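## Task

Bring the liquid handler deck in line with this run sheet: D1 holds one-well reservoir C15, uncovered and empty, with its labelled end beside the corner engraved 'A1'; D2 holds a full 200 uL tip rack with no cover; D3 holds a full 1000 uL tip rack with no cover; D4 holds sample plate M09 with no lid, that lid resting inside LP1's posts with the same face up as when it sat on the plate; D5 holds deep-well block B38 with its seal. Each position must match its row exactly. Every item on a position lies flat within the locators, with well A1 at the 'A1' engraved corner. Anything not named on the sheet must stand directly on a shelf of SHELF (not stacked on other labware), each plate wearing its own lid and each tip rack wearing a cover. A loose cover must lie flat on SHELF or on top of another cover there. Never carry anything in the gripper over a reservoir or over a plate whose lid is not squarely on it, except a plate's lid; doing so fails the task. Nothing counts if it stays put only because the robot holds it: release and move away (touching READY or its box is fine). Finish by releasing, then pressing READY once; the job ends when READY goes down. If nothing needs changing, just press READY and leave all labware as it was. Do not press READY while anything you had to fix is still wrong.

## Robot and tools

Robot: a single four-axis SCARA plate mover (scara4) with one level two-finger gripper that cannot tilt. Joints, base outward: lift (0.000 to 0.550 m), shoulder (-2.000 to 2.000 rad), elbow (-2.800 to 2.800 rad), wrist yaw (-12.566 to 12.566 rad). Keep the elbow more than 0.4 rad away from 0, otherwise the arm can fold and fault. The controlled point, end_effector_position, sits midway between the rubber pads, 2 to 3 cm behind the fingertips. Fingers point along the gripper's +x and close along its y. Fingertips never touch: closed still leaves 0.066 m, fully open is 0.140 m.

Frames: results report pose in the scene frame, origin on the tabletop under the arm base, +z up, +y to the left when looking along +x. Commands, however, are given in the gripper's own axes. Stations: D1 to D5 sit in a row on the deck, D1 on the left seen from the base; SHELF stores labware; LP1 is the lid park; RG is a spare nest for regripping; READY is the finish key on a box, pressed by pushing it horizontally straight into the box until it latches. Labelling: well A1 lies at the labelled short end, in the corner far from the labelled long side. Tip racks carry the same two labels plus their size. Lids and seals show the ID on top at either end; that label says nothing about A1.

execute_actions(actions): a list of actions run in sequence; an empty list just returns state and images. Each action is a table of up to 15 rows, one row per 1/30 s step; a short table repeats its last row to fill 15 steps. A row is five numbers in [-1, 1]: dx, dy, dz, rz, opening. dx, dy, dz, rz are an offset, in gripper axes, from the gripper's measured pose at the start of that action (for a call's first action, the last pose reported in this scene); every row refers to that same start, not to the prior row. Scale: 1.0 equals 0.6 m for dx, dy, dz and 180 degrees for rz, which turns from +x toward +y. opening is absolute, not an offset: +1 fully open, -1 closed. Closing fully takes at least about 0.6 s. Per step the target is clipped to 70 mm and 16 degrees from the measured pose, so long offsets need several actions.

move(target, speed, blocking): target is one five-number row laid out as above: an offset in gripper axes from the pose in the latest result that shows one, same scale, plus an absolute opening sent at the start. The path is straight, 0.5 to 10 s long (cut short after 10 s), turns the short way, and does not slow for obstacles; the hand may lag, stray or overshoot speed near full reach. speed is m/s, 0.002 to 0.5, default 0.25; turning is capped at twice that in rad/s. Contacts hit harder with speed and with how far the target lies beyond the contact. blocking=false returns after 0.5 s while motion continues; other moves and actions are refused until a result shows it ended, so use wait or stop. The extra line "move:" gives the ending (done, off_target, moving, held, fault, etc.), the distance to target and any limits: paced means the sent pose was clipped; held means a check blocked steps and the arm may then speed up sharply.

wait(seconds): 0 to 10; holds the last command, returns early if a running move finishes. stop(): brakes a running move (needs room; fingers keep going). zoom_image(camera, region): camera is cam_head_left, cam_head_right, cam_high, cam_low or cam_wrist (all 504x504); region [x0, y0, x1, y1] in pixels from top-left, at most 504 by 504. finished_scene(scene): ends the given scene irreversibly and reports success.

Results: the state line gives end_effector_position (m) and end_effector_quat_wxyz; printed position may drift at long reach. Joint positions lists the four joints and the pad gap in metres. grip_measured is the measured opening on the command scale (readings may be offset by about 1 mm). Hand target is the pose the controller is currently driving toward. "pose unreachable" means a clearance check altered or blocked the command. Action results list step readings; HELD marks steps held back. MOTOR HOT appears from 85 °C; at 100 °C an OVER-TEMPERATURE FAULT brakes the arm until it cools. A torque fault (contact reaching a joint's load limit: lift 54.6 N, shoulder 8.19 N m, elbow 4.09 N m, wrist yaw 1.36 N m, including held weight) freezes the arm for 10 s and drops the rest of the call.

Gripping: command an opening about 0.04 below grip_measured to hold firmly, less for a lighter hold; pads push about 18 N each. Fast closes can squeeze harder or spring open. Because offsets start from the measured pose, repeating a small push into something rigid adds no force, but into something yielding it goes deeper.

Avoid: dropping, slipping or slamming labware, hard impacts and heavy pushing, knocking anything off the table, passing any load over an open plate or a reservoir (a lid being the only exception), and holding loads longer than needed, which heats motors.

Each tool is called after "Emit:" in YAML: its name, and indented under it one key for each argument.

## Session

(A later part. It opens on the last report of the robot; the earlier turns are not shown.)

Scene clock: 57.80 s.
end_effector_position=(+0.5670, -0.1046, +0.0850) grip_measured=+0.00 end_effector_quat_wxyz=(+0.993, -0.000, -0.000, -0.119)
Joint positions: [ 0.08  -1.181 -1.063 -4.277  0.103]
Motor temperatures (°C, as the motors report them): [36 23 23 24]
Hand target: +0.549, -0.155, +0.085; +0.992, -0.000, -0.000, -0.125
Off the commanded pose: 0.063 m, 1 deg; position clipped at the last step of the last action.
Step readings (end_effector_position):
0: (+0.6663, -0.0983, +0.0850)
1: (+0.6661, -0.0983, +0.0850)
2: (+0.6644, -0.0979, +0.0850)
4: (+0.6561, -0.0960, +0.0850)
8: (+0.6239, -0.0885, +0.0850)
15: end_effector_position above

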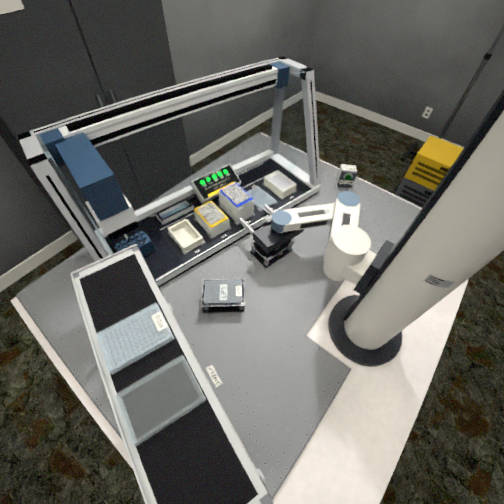

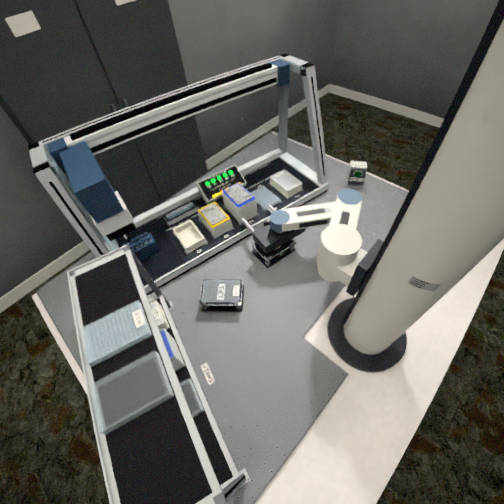

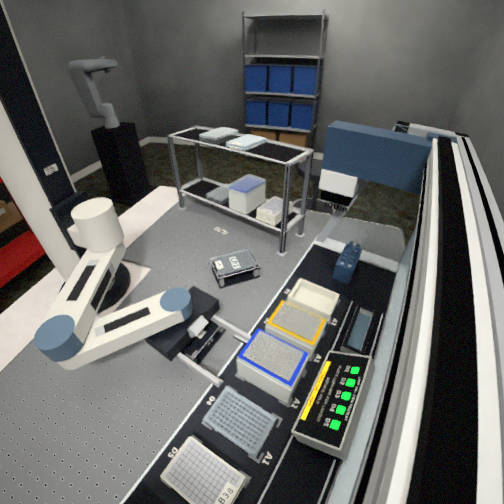

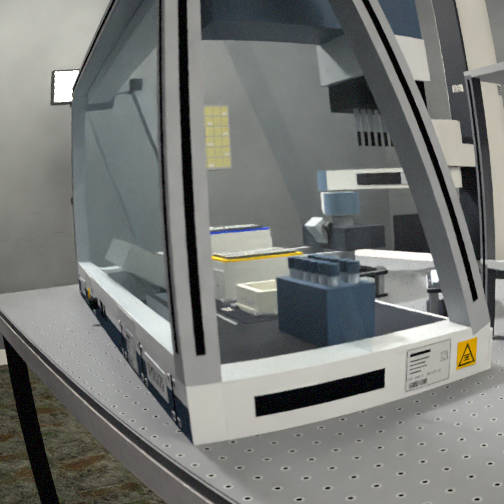

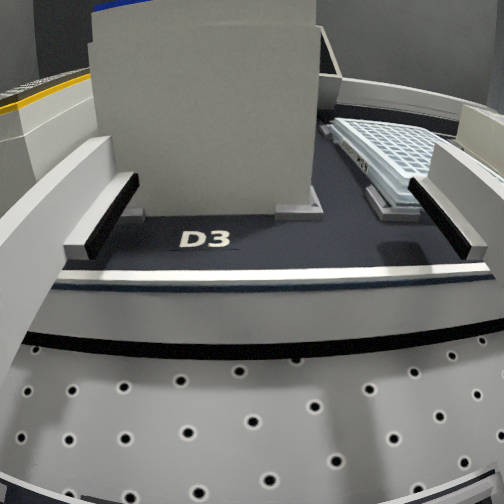

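Emit:
execute_actions:
  actions:
    - [[-0.009,-0.097,0.002,0.002,0],[-0.007,-0.112,0.003,0.004,0],[-0.004,-0.13,0.003,0.006,0],[0,-0.146,0.003,0.0082,0],[0.003,-0.157,0.003,0.0082,0],[0.005,-0.1613,0.003,0.0082,0],[0.005,-0.1613,0.003,0.0082,0],[0.008,-0.1612,0.003,0.0082,0],[0.015,-0.161,0.003,0.0082,0],[0.028,-0.1607,0.003,0.0082,0],[0.045,-0.1602,0.003,0.0082,0],[0.065,-0.1597,0.003,0.0082,0],[0.088,-0.1591,0.003,0.0082,0],[0.112,-0.1585,0.003,0.0082,0],[0.145,-0.1576,0.003,0.0082,0]]

Scene clock: 59.00 s.
end_effector_position=(+0.5789, -0.2118, +0.0868) grip_measured=+0.00 end_effector_quat_wxyz=(+0.993, -0.000, -0.000, -0.114)
Joint positions: [ 0.082 -1.4   -1.33  -3.781  0.103]
Motor temperatures (°C, as the motors report them): [36 23 23 24]
Hand target: +0.615, -0.211, +0.087; +0.994, -0.000, -0.000, -0.108
Off the commanded pose: 0.051 m, 1 deg.
Step readings (end_effector_position):
0: (+0.5493, -0.1551, +0.0850)
1: (+0.5493, -0.1551, +0.0850)
2: (+0.5490, -0.1559, +0.0853)
4: (+0.5474, -0.1631, +0.0863)
8: (+0.5453, -0.1971, +0.0868)
15: end_effector_position above

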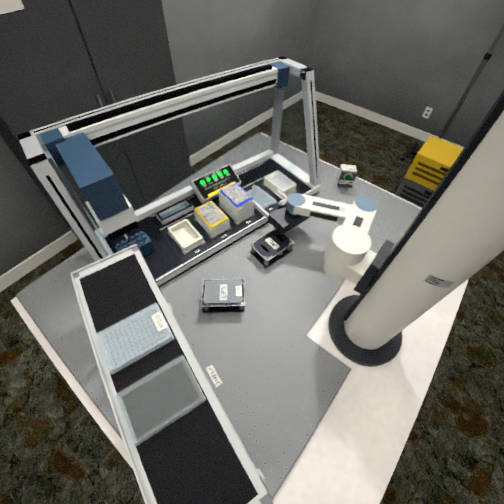

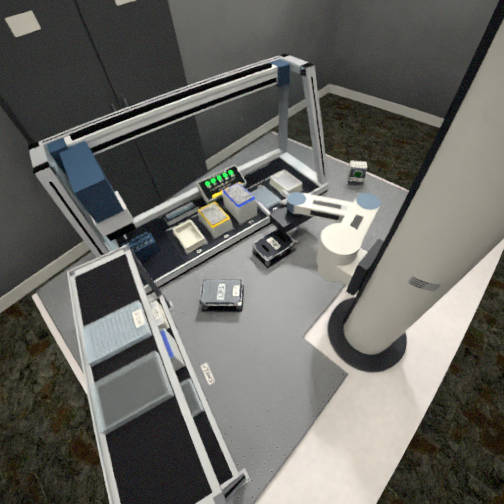

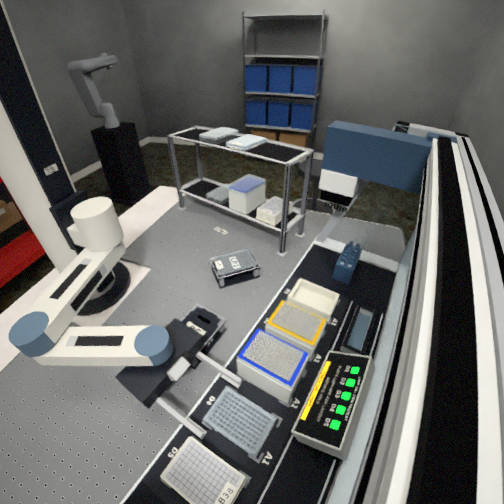

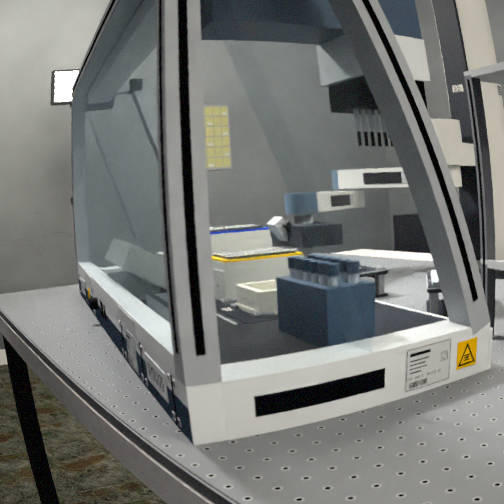

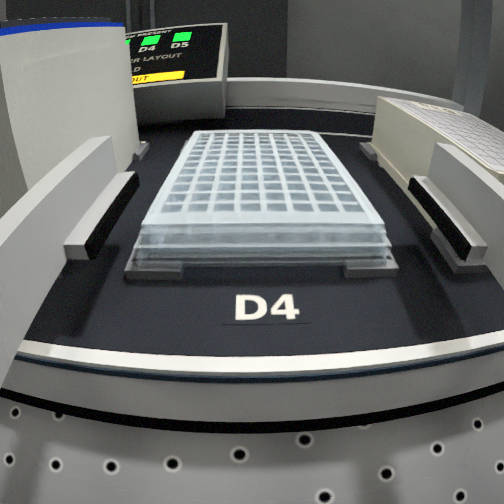

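Emit:
zoom_image:
  camera: "cam_wrist"
  region: [110, 200, 250, 300]

Emit:
zoom_image:
  camera: "cam_wrist"
  region: [290, 200, 430, 300]

Region (110, 200, 250, 300) of cam_wrist's 504x504 image, scaled by 3.600, with more detail than that image has; it fills the top 360 rows of this view, and the rest is white.

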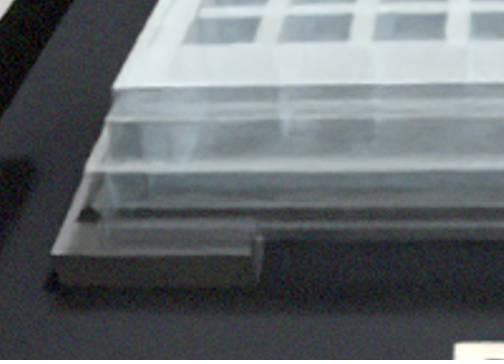

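Region (290, 200, 430, 300) of cam_wrist's 504x504 image, scaled by 3.600, with more detail than that image has; it fills the top 360 rows of this view, and the rest is white.

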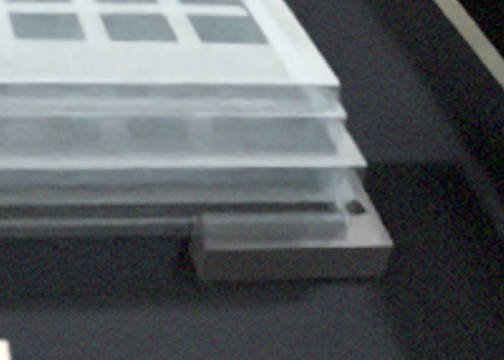

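Emit:
execute_actions:
  actions:
    - [[0.063,0.0135,-0.003,0.005,0],[0.072,0.0125,-0.008,0.005,0],[0.083,0.0115,-0.014,0.005,0],[0.094,0.011,-0.02,0.005,0],[0.102,0.011,-0.0255,0.005,0],[0.1063,0.011,-0.03,0.005,0],[0.1063,0.011,-0.0325,0.005,0],[0.1063,0.011,-0.0338,0.005,-0.1],[0.1063,0.011,-0.0338,0.005,-0.2],[0.1063,0.011,-0.0338,0.005,-0.3],[0.1063,0.011,-0.0338,0.005,-0.37],[0.1063,0.011,-0.0338,0.005,-0.42],[0.1063,0.011,-0.0338,0.005,-0.455],[0.1063,0.011,-0.0338,0.005,-0.48],[0.1063,0.011,-0.0338,0.005,-0.505]]

Scene clock: 60.23 s.
end_effector_position=(+0.6426, -0.2196, +0.0665) grip_measured=-0.46 end_effector_quat_wxyz=(+0.994, -0.000, -0.000, -0.106)
Joint positions: [ 0.061 -1.2   -1.642 -3.655  0.086]
Motor temperatures (°C, as the motors report them): [36 23 23 24]
Hand target: +0.643, -0.220, +0.067; +0.994, -0.000, -0.000, -0.106
Off the commanded pose: 0.000 m, 0 deg.
Step readings (end_effector_position):
0: (+0.6150, -0.2110, +0.0868)
1: (+0.6152, -0.2110, +0.0867)
2: (+0.6171, -0.2121, +0.0855)
4: (+0.6249, -0.2152, +0.0803)
8: (+0.6412, -0.2192, +0.0681)
15: end_effector_position above

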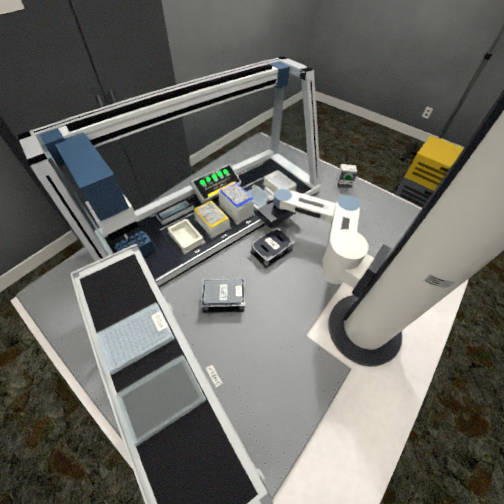

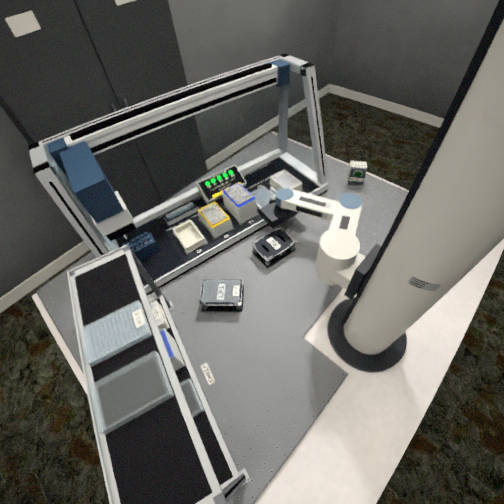

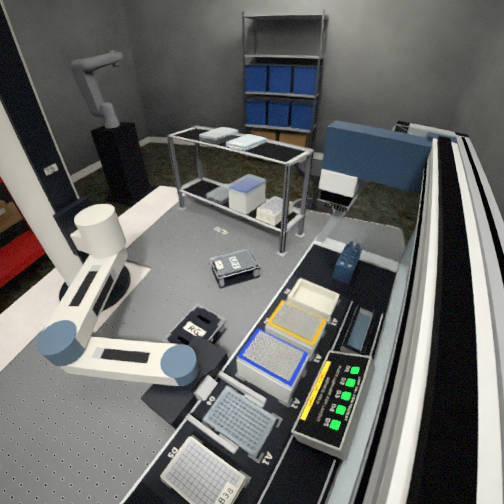

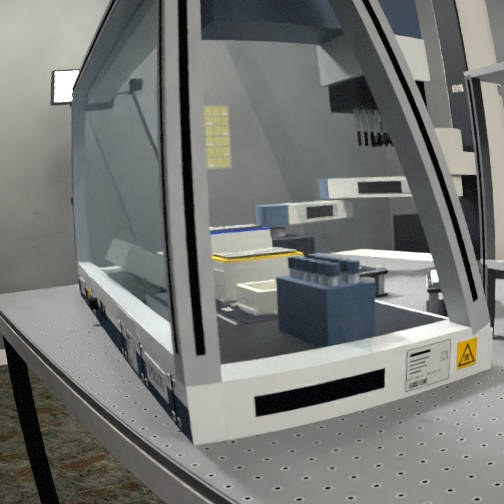

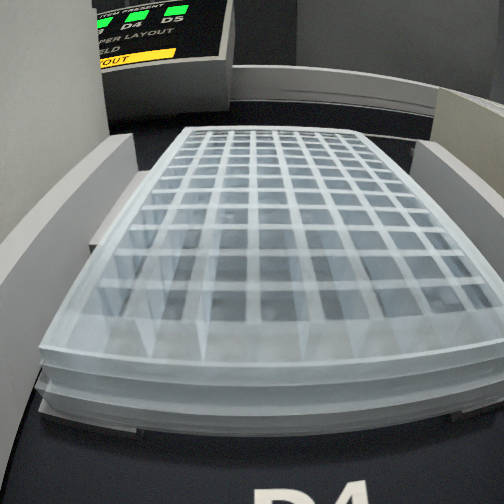

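Emit:
zoom_image:
  camera: "cam_wrist"
  region: [20, 360, 180, 460]

Emit:
zoom_image:
  camera: "cam_wrist"
  region: [384, 360, 504, 450]

Emit:
zoom_image:
  camera: "cam_high"
  region: [195, 375, 295, 470]

Region (20, 360, 180, 460) of cam_wrist's 504x504 image, scaled by 3.150, with more detail than that image has; it fills the top 315 rows of this view, and the rest is white.

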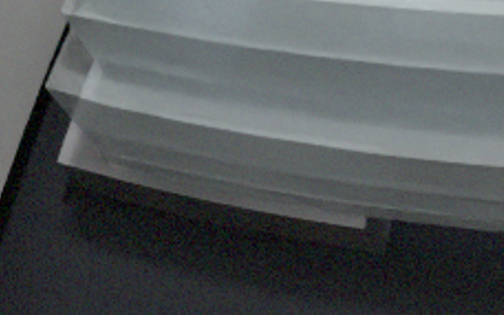

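Region (384, 360, 504, 450) of cam_wrist's 504x504 image, scaled by 4.200, with more detail than that image has; it fills the top 378 rows of this view, and the rest is white.

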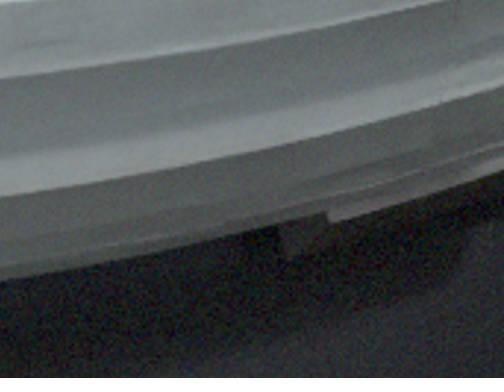

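Region (195, 375, 295, 470) of cam_high's 504x504 image, scaled by 5.040, with more detail than that image has; it fills the top 479 rows of this view, and the rest is white.

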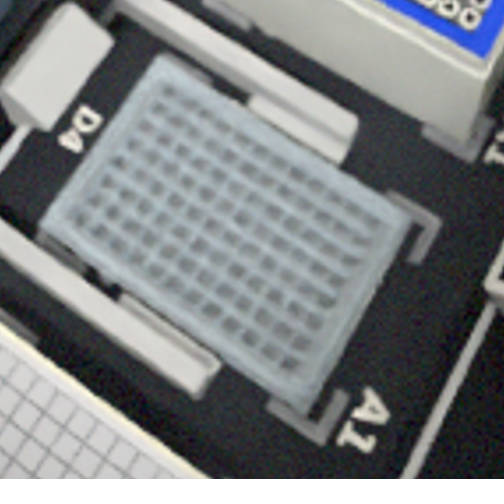

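Emit:
execute_actions:
  actions:
    - [[0,-0.0001,0.0012,0,-0.505],[0.001,-0.0002,0.002,0,-0.505],[0.004,-0.0003,0.002,0,-0.505],[0.007,-0.0003,0.002,0,-0.505],[0.0087,-0.0003,0.0015,0,-0.505],[0.0087,-0.0003,0.0005,0,-0.505],[0.0087,-0.0003,-0.0005,0,-0.5],[0.0086,-0.0003,-0.0015,0,-0.495],[0.0085,-0.0003,-0.0025,0,-0.49],[0.0085,-0.0003,-0.0033,0,-0.485],[0.0085,-0.0003,-0.0037,0,-0.48],[0.0085,-0.0003,-0.0037,0,-0.465],[0.0085,-0.0003,-0.0037,0,-0.43],[0.0085,-0.0003,-0.0037,0,-0.3],[0.0085,-0.0003,-0.0037,0,0.0]]

Scene clock: 61.27 s.
end_effector_position=(+0.6475, -0.2209, +0.0643) grip_measured=-0.27 end_effector_quat_wxyz=(+0.994, -0.000, -0.000, -0.106)
Joint positions: [ 0.059 -1.184 -1.67  -3.642  0.093]
Motor temperatures (°C, as the motors report them): [36 23 23 24]
Hand target: +0.648, -0.221, +0.064; +0.994, -0.000, -0.000, -0.106
Off the commanded pose: 0.000 m, 0 deg.
Step readings (end_effector_position):
0: (+0.6426, -0.2196, +0.0665)
1: (+0.6426, -0.2196, +0.0665)
2: (+0.6426, -0.2197, +0.0672)
4: (+0.6447, -0.2205, +0.0677)
8: (+0.6476, -0.2209, +0.0661)
15: end_effector_position above

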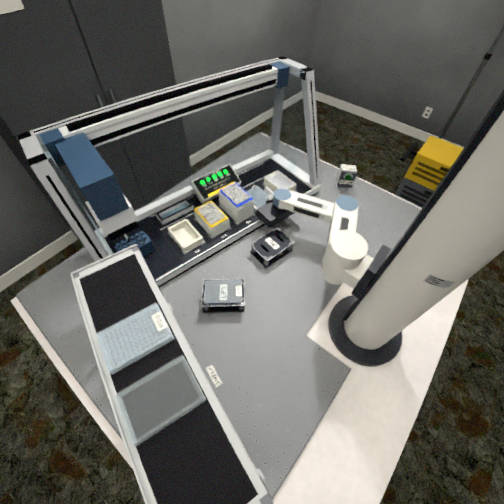

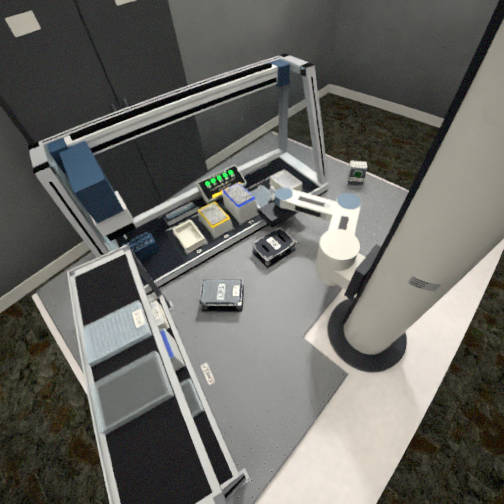

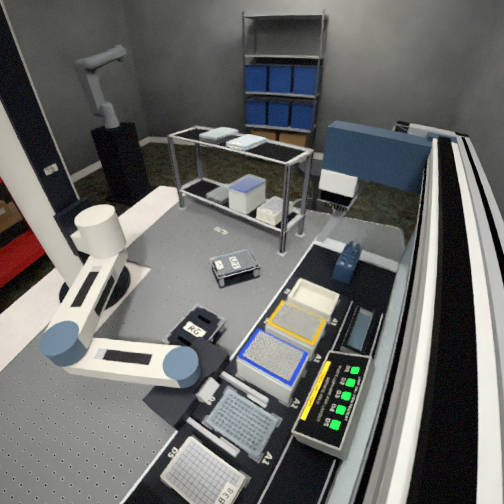

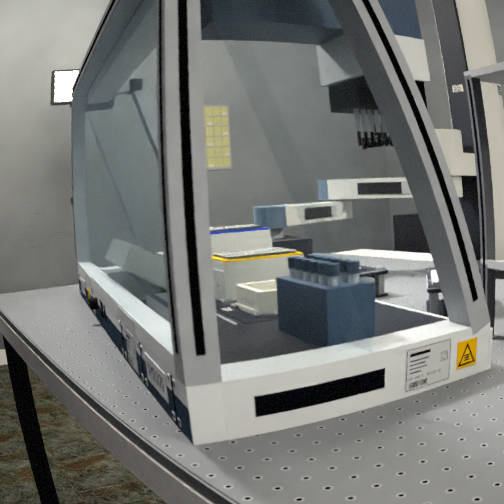

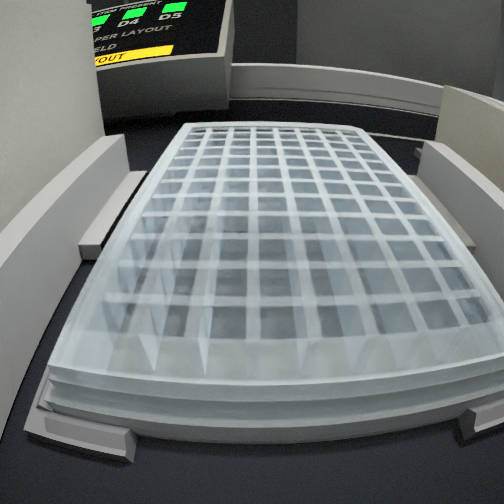

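Emit:
zoom_image:
  camera: "cam_wrist"
  region: [10, 370, 170, 480]

Emit:
zoom_image:
  camera: "cam_high"
  region: [195, 375, 295, 470]

Region (10, 370, 170, 480) of cam_wrist's 504x504 image, scaled by 3.150, with more detail than that image has; it fills the top 346 rows of this view, and the rest is white.

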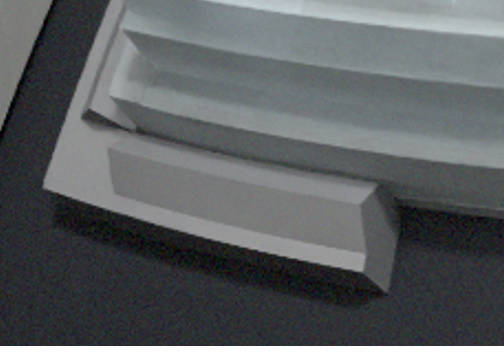

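Region (195, 375, 295, 470) of cam_high's 504x504 image, scaled by 5.040, with more detail than that image has; it fills the top 479 rows of this view, and the rest is white.

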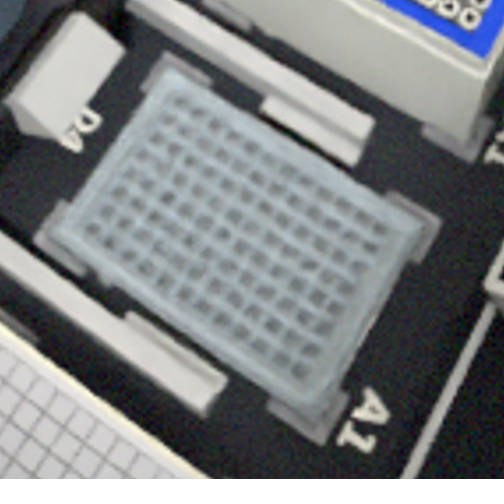

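Emit:
execute_actions:
  actions:
    - [[0,0,0.005,0,0],[0,0,0.015,0,0],[0,0,0.028,0,0],[0,0,0.042,0,0],[0,0,0.056,0,0],[0,0,0.068,0,0],[0,0,0.077,0,0],[0,0,0.082,0,0],[0,0,0.0833,0,0],[0,-0.003,0.0833,0,0],[0,-0.012,0.0833,0,0],[0,-0.028,0.0833,0,0],[0.0003,-0.05,0.0833,0,0],[0.0005,-0.08,0.0833,0,0],[0.0008,-0.13,0.0833,0,0]]

Scene clock: 62.53 s.
end_effector_position=(+0.6399, -0.2518, +0.1143) grip_measured=+0.00 end_effector_quat_wxyz=(+0.994, -0.000, -0.000, -0.107)
Joint positions: [ 0.109 -1.237 -1.727 -3.532  0.103]
Motor temperatures (°C, as the motors report them): [36 23 23 24]
Hand target: +0.626, -0.295, +0.114; +0.993, -0.000, -0.000, -0.115
Off the commanded pose: 0.046 m, 0 deg.
Step readings (end_effector_position):
0: (+0.6475, -0.2209, +0.0643)
1: (+0.6475, -0.2209, +0.0644)
2: (+0.6475, -0.2209, +0.0658)
4: (+0.6475, -0.2209, +0.0743)
8: (+0.6475, -0.2209, +0.1006)
15: end_effector_position above

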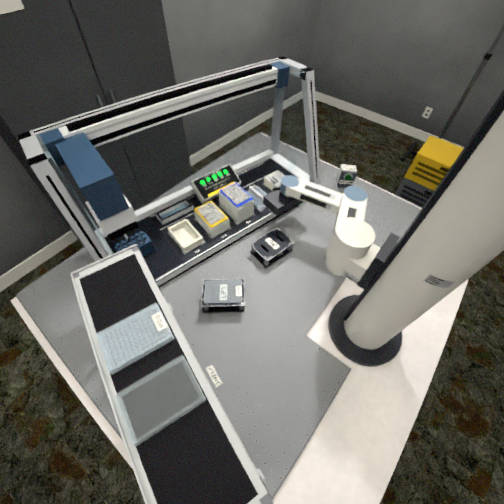

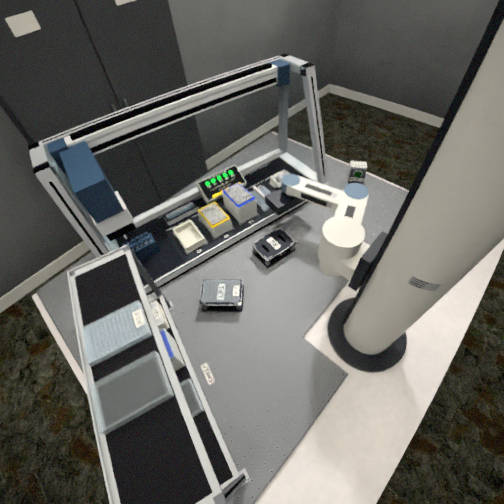

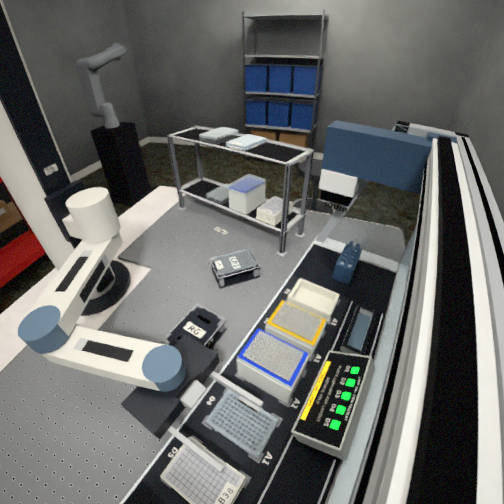

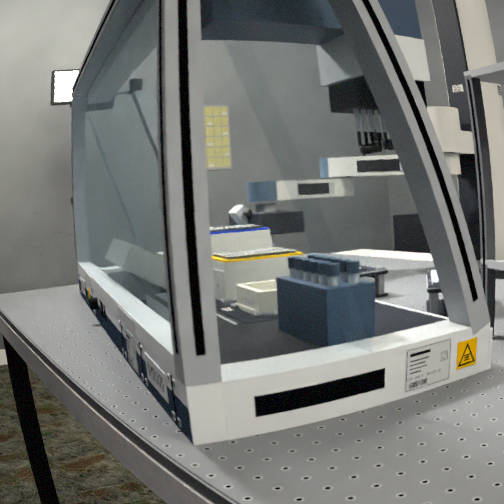

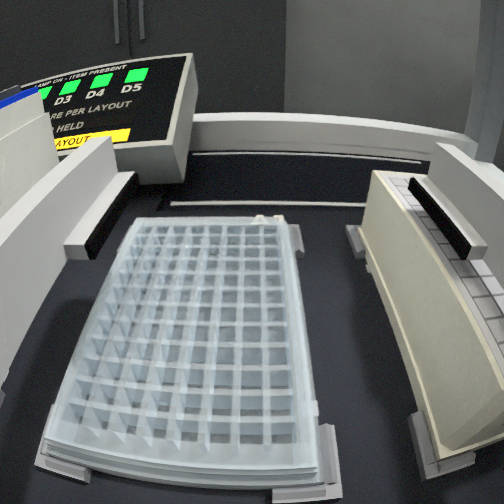

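Emit:
execute_actions:
  actions:
    - [[-0.006,-0.083,0,0,0],[-0.004,-0.098,0,0,0],[-0.002,-0.117,0,0.0003,0],[0,-0.135,0,0.0003,0],[0.002,-0.148,0,0.0003,0],[0.0029,-0.1537,-0.002,0.0003,0],[0.0029,-0.1537,-0.007,0.0003,0],[0.0029,-0.1537,-0.016,0.0003,0],[0.0029,-0.1537,-0.027,0.0003,0],[0.0029,-0.1537,-0.038,0.0003,0],[0.0029,-0.1537,-0.047,0.0003,-0.08],[0.0029,-0.1537,-0.053,0.0003,-0.17],[0.0029,-0.1537,-0.0555,0.0003,-0.26],[0.0029,-0.1537,-0.0555,0.0003,-0.34],[0.0029,-0.1537,-0.0555,0.0003,-0.4]]

Scene clock: 63.37 s.
end_effector_position=(+0.6220, -0.3424, +0.0815) grip_measured=-0.37 end_effector_quat_wxyz=(+0.994, -0.000, -0.000, -0.106)
Joint positions: [ 0.077 -1.303 -2.018 -3.175  0.089]
Motor temperatures (°C, as the motors report them): [36 23 23 24]
Hand target: +0.622, -0.342, +0.081; +0.994, -0.000, -0.000, -0.106
Off the commanded pose: 0.001 m, 0 deg.
Step readings (end_effector_position):
0: (+0.6256, -0.2954, +0.1143)
1: (+0.6257, -0.2953, +0.1143)
2: (+0.6260, -0.2967, +0.1143)
4: (+0.6242, -0.3110, +0.1143)
8: (+0.6195, -0.3426, +0.1131)
15: end_effector_position above

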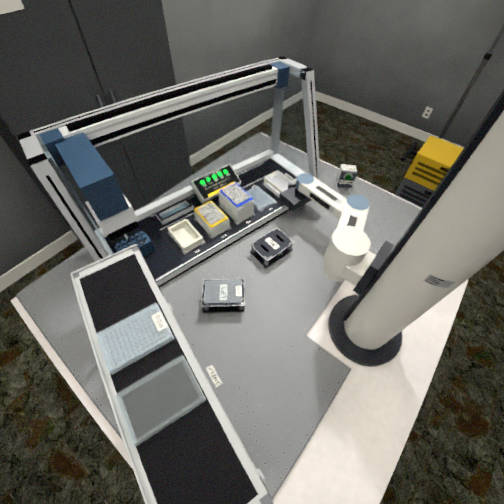

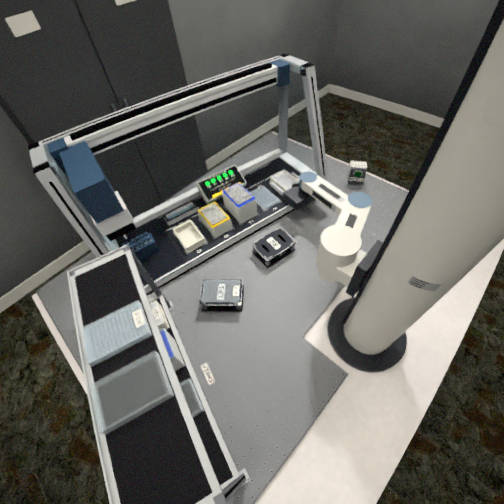

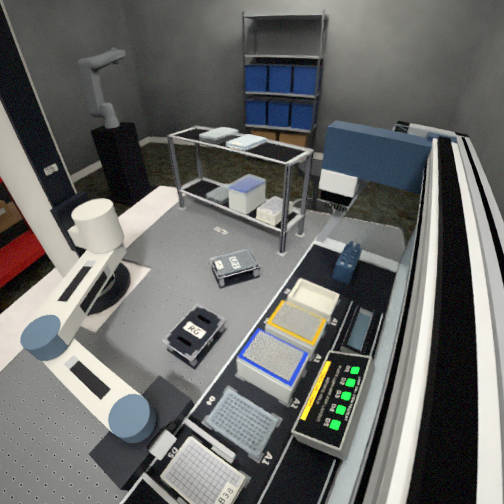

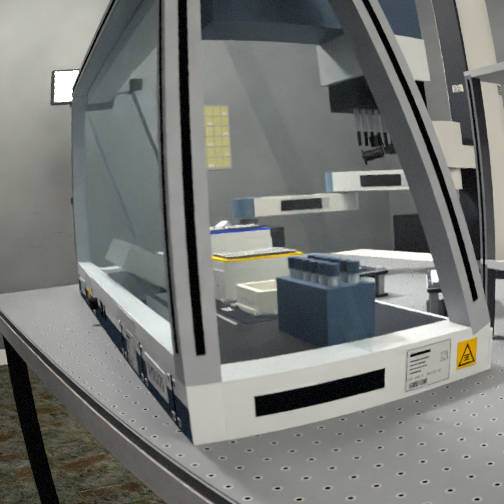

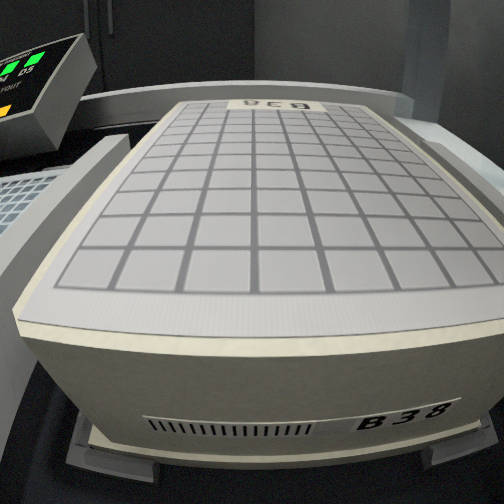

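Emit:
zoom_image:
  camera: "cam_wrist"
  region: [40, 400, 200, 504]

Emit:
zoom_image:
  camera: "cam_wrist"
  region: [344, 400, 504, 504]

Region (40, 400, 200, 504) of cam_wrist's 504x504 image, scaled by 3.150, with more detail than that image has; it fills the top 328 rows of this view, and the rest is white.

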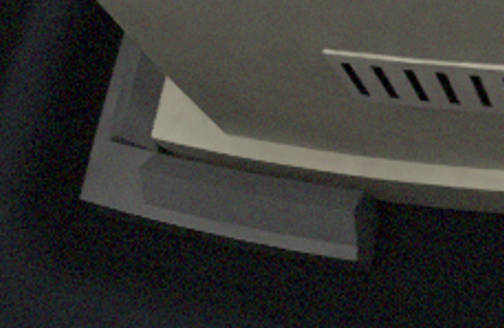

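Region (344, 400, 504, 504) of cam_wrist's 504x504 image, scaled by 3.150, with more detail than that image has; it fills the top 328 rows of this view, and the rest is white.

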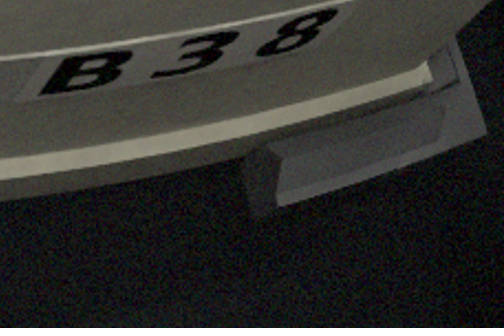

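Emit:
execute_actions:
  actions:
    - [[-0.0007,0,-0.0008,0,-0.45],[-0.0007,0,-0.0008,0,-0.49],[-0.0007,0,-0.0008,0,-0.52],[-0.0007,0,-0.0008,0,-0.545],[-0.0007,0,-0.0008,0,-0.565],[-0.0007,0,-0.0008,0,-0.575],[-0.0007,0,-0.0008,0,-0.575],[-0.0007,0,0.003,0,-0.575],[-0.0007,0,0.009,0,-0.575],[-0.0007,0,0.016,0,-0.575],[-0.0007,0,0.021,0,-0.575],[-0.004,0,0.0235,0,-0.575],[-0.015,0,0.0235,0,-0.575],[-0.04,0,0.0235,0,-0.575],[-0.09,0,0.0235,0,-0.575]]

Scene clock: 66.80 s.
end_effector_position=(+0.6153, -0.3402, +0.0957) grip_measured=-0.53 end_effector_quat_wxyz=(+0.994, -0.000, -0.000, -0.105)
Joint positions: [ 0.091 -1.331 -1.974 -3.189  0.083]
Motor temperatures (°C, as the motors report them): [36 23 23 24]
Hand target: +0.580, -0.334, +0.096; +0.995, -0.000, -0.000, -0.101
Off the commanded pose: 0.047 m, 0 deg.
Step readings (end_effector_position):
0: (+0.6220, -0.3424, +0.0810)
1: (+0.6220, -0.3424, +0.0810)
2: (+0.6216, -0.3423, +0.0810)
4: (+0.6216, -0.3423, +0.0810)
8: (+0.6216, -0.3423, +0.0811)
15: end_effector_position above

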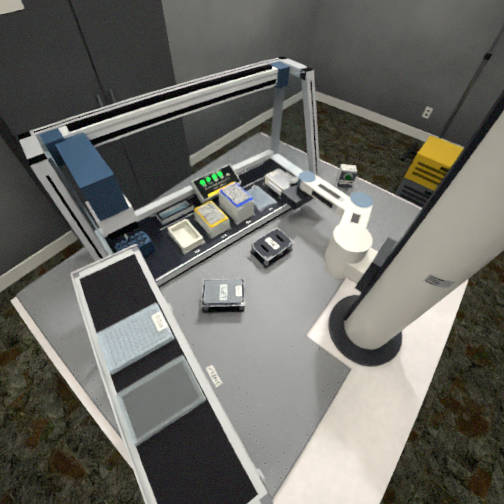

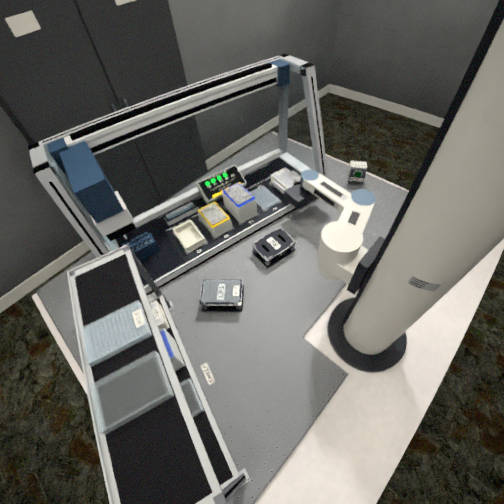

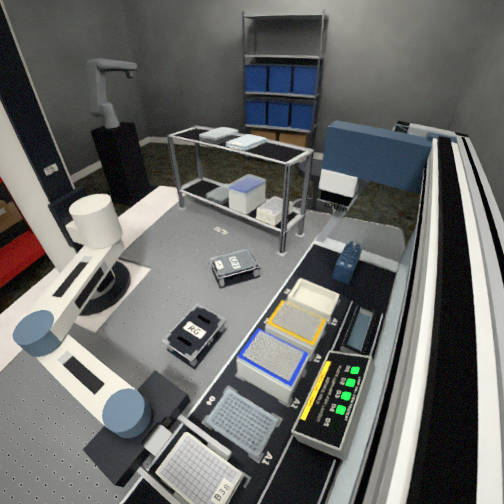

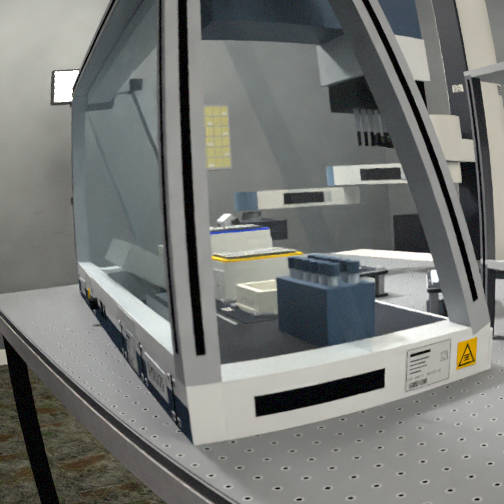

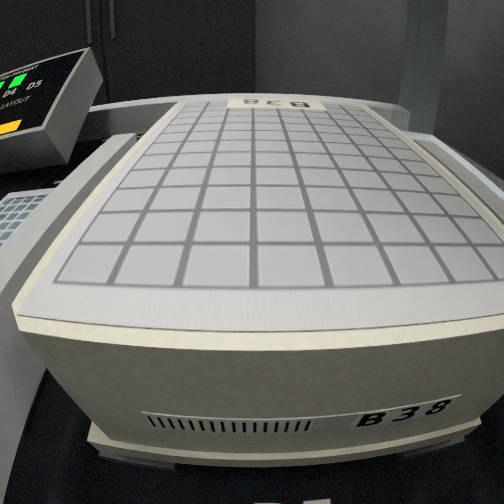

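Emit:
execute_actions:
  actions:
    - [[-0.0657,-0.001,0,0,-0.575],[-0.0773,-0.001,0,0,-0.575],[-0.094,-0.001,0,0,-0.575],[-0.1157,-0.001,0,0,-0.575],[-0.139,-0.001,0,0,-0.575],[-0.1623,-0.001,0,0,-0.575],[-0.1857,-0.001,0,0,-0.575],[-0.2073,-0.001,0,0,-0.575],[-0.2257,-0.001,0,0,-0.575],[-0.239,-0.001,0,0,-0.575],[-0.2473,-0.001,0,0,-0.575],[-0.2507,-0.001,0,0,-0.575],[-0.2523,0.0072,0,0.0111,-0.575],[-0.2557,0.0238,0,0.0333,-0.575],[-0.2607,0.0572,0,0.0778,-0.575]]

Scene clock: 67.83 s.
end_effector_position=(+0.4768, -0.3098, +0.0957) grip_measured=-0.53 end_effector_quat_wxyz=(+0.995, -0.000, -0.000, -0.098)
Joint positions: [ 0.091 -1.843 -1.353 -3.284  0.083]
Motor temperatures (°C, as the motors report them): [36 23 23 24]
Hand target: +0.470, -0.276, +0.096; +1.000, -0.000, -0.000, +0.007
Off the commanded pose: 0.037 m, 13 deg.
Step readings (end_effector_position):
0: (+0.5801, -0.3344, +0.0956)
1: (+0.5800, -0.3343, +0.0956)
2: (+0.5785, -0.3334, +0.0956)
4: (+0.5704, -0.3292, +0.0956)
8: (+0.5369, -0.3242, +0.0957)
15: end_effector_position above

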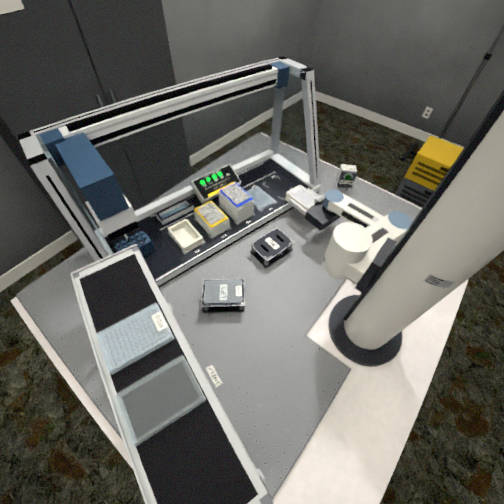

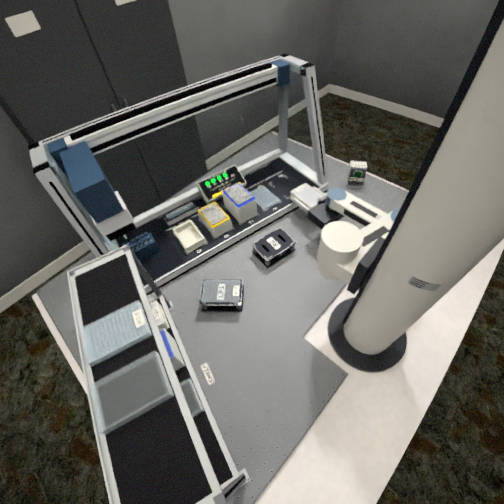

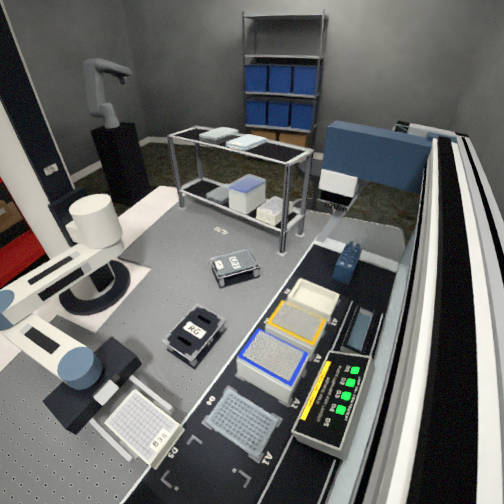

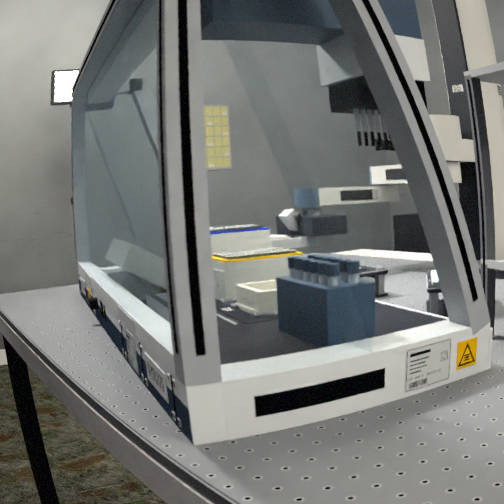

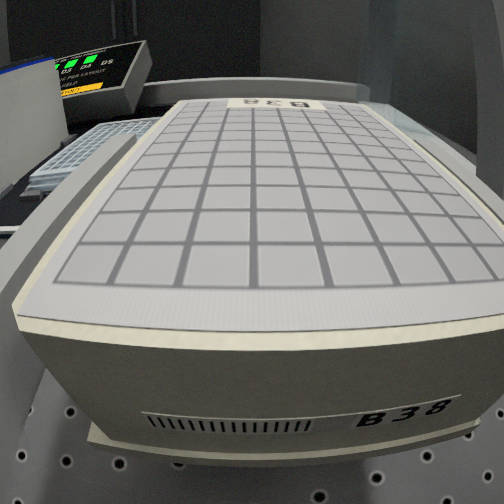

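Let me check D5's A1 engraving now that it's empty.

Emit:
zoom_image:
  camera: "cam_head_right"
  region: [245, 155, 335, 225]

Emit:
zoom_image:
  camera: "cam_high"
  region: [140, 424, 280, 504]

Region (245, 155, 335, 225) of cam_head_right's 504x504 image, scaled by 5.600, with more detail than that image has.

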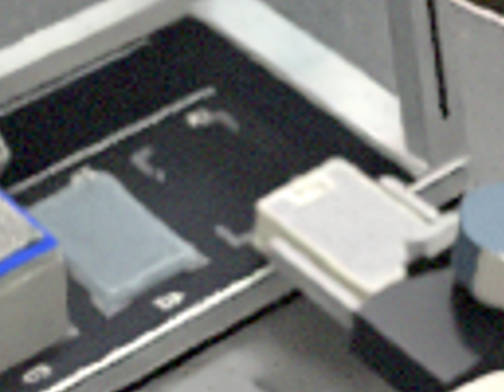

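Region (140, 424, 280, 504) of cam_high's 504x504 image, scaled by 3.600, with more detail than that image has; it fills the top 288 rows of this view, and the rest is white.

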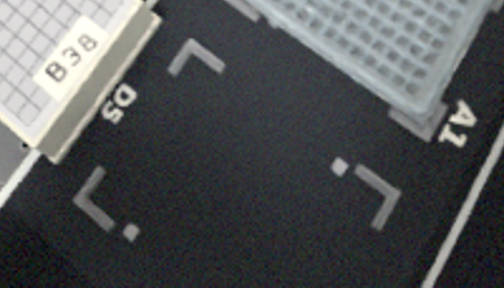

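Emit:
execute_actions:
  actions:
    - [[-0.0243,0.06,0.002,0.0757,-0.575],[-0.0288,0.074,0.004,0.0929,-0.575],[-0.0356,0.095,0.004,0.1188,-0.575],[-0.0435,0.1195,0.004,0.1489,-0.575],[-0.0524,0.1475,0.004,0.1834,-0.575],[-0.0614,0.1755,0.004,0.2178,-0.575],[-0.0704,0.2035,0.004,0.2523,-0.575],[-0.0794,0.2315,0.004,0.2867,-0.575],[-0.0884,0.2595,0.004,0.3212,-0.575],[-0.0974,0.2875,0.004,0.3556,-0.575],[-0.1064,0.3155,0.004,0.3901,-0.575],[-0.1154,0.3435,0.004,0.4245,-0.575],[-0.1233,0.368,0.004,0.4546,-0.575],[-0.13,0.389,0.004,0.4805,-0.575],[-0.1345,0.403,0.004,0.4977,-0.575]]

Scene clock: 69.30 s.
end_effector_position=(+0.4443, -0.0963, +0.0980) grip_measured=-0.53 end_effector_quat_wxyz=(+0.880, -0.000, -0.000, +0.475)
Joint positions: [ 0.093 -1.709 -1.163 -2.42   0.083]
Motor temperatures (°C, as the motors report them): [36 23 23 24]
Hand target: +0.439, -0.062, +0.098; +0.828, -0.000, -0.000, +0.561
Off the commanded pose: 0.039 m, 22 deg; orientation clipped at the last step of the last action.
Step readings (end_effector_position):
0: (+0.4700, -0.2759, +0.0957)
1: (+0.4699, -0.2756, +0.0957)
2: (+0.4695, -0.2723, +0.0965)
4: (+0.4675, -0.2567, +0.0981)
8: (+0.4579, -0.2048, +0.0980)
15: end_effector_position above

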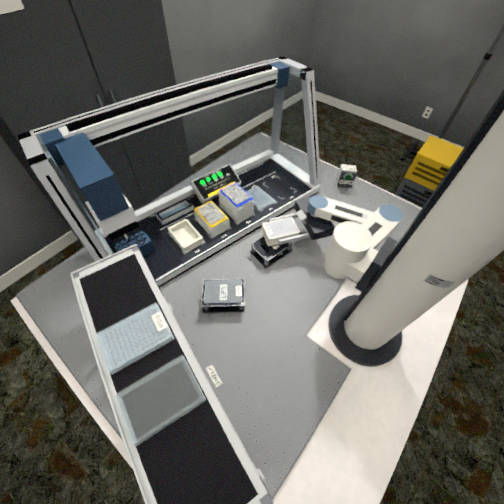

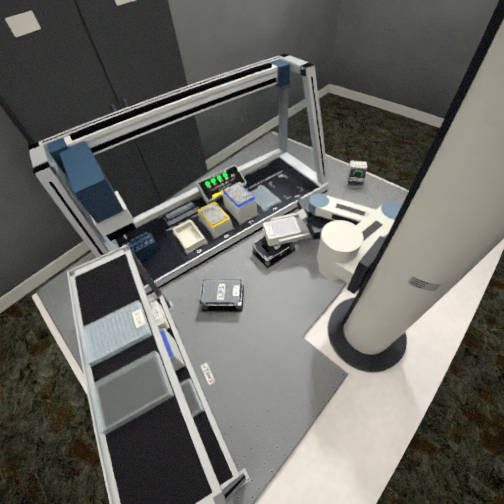

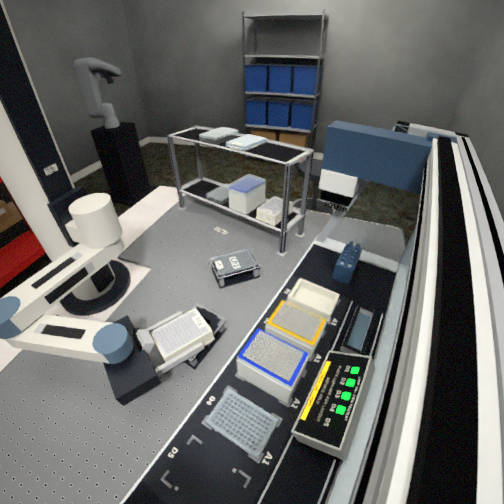

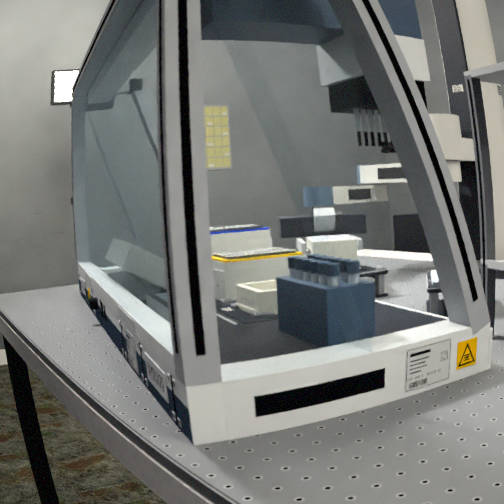

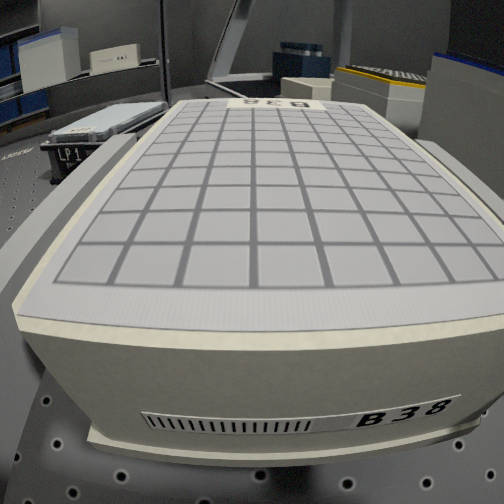

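Emit:
zoom_image:
  camera: "cam_wrist"
  region: [30, 85, 180, 190]

Region (30, 85, 180, 190) of cam_wrist's 504x504 image, scaled by 3.360, with more detail than that image has; it fills the top 353 rows of this view, and the rest is white.

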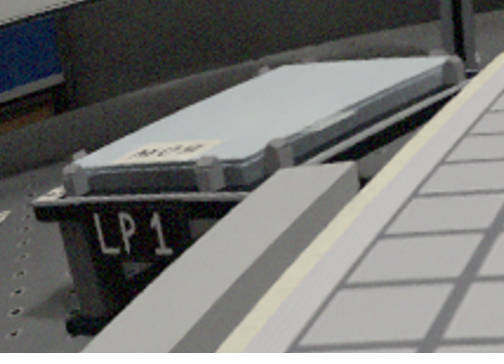

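Emit:
zoom_image:
  camera: "cam_wrist"
  region: [45, 115, 115, 150]

Region (45, 115, 115, 150) of cam_wrist's 504x504 image, scaled by 7.200, with more detail than that image has.

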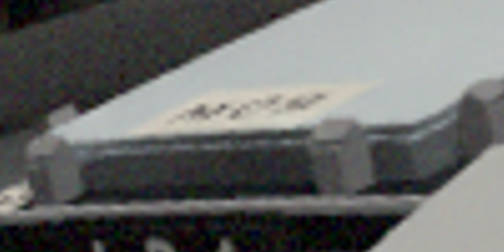

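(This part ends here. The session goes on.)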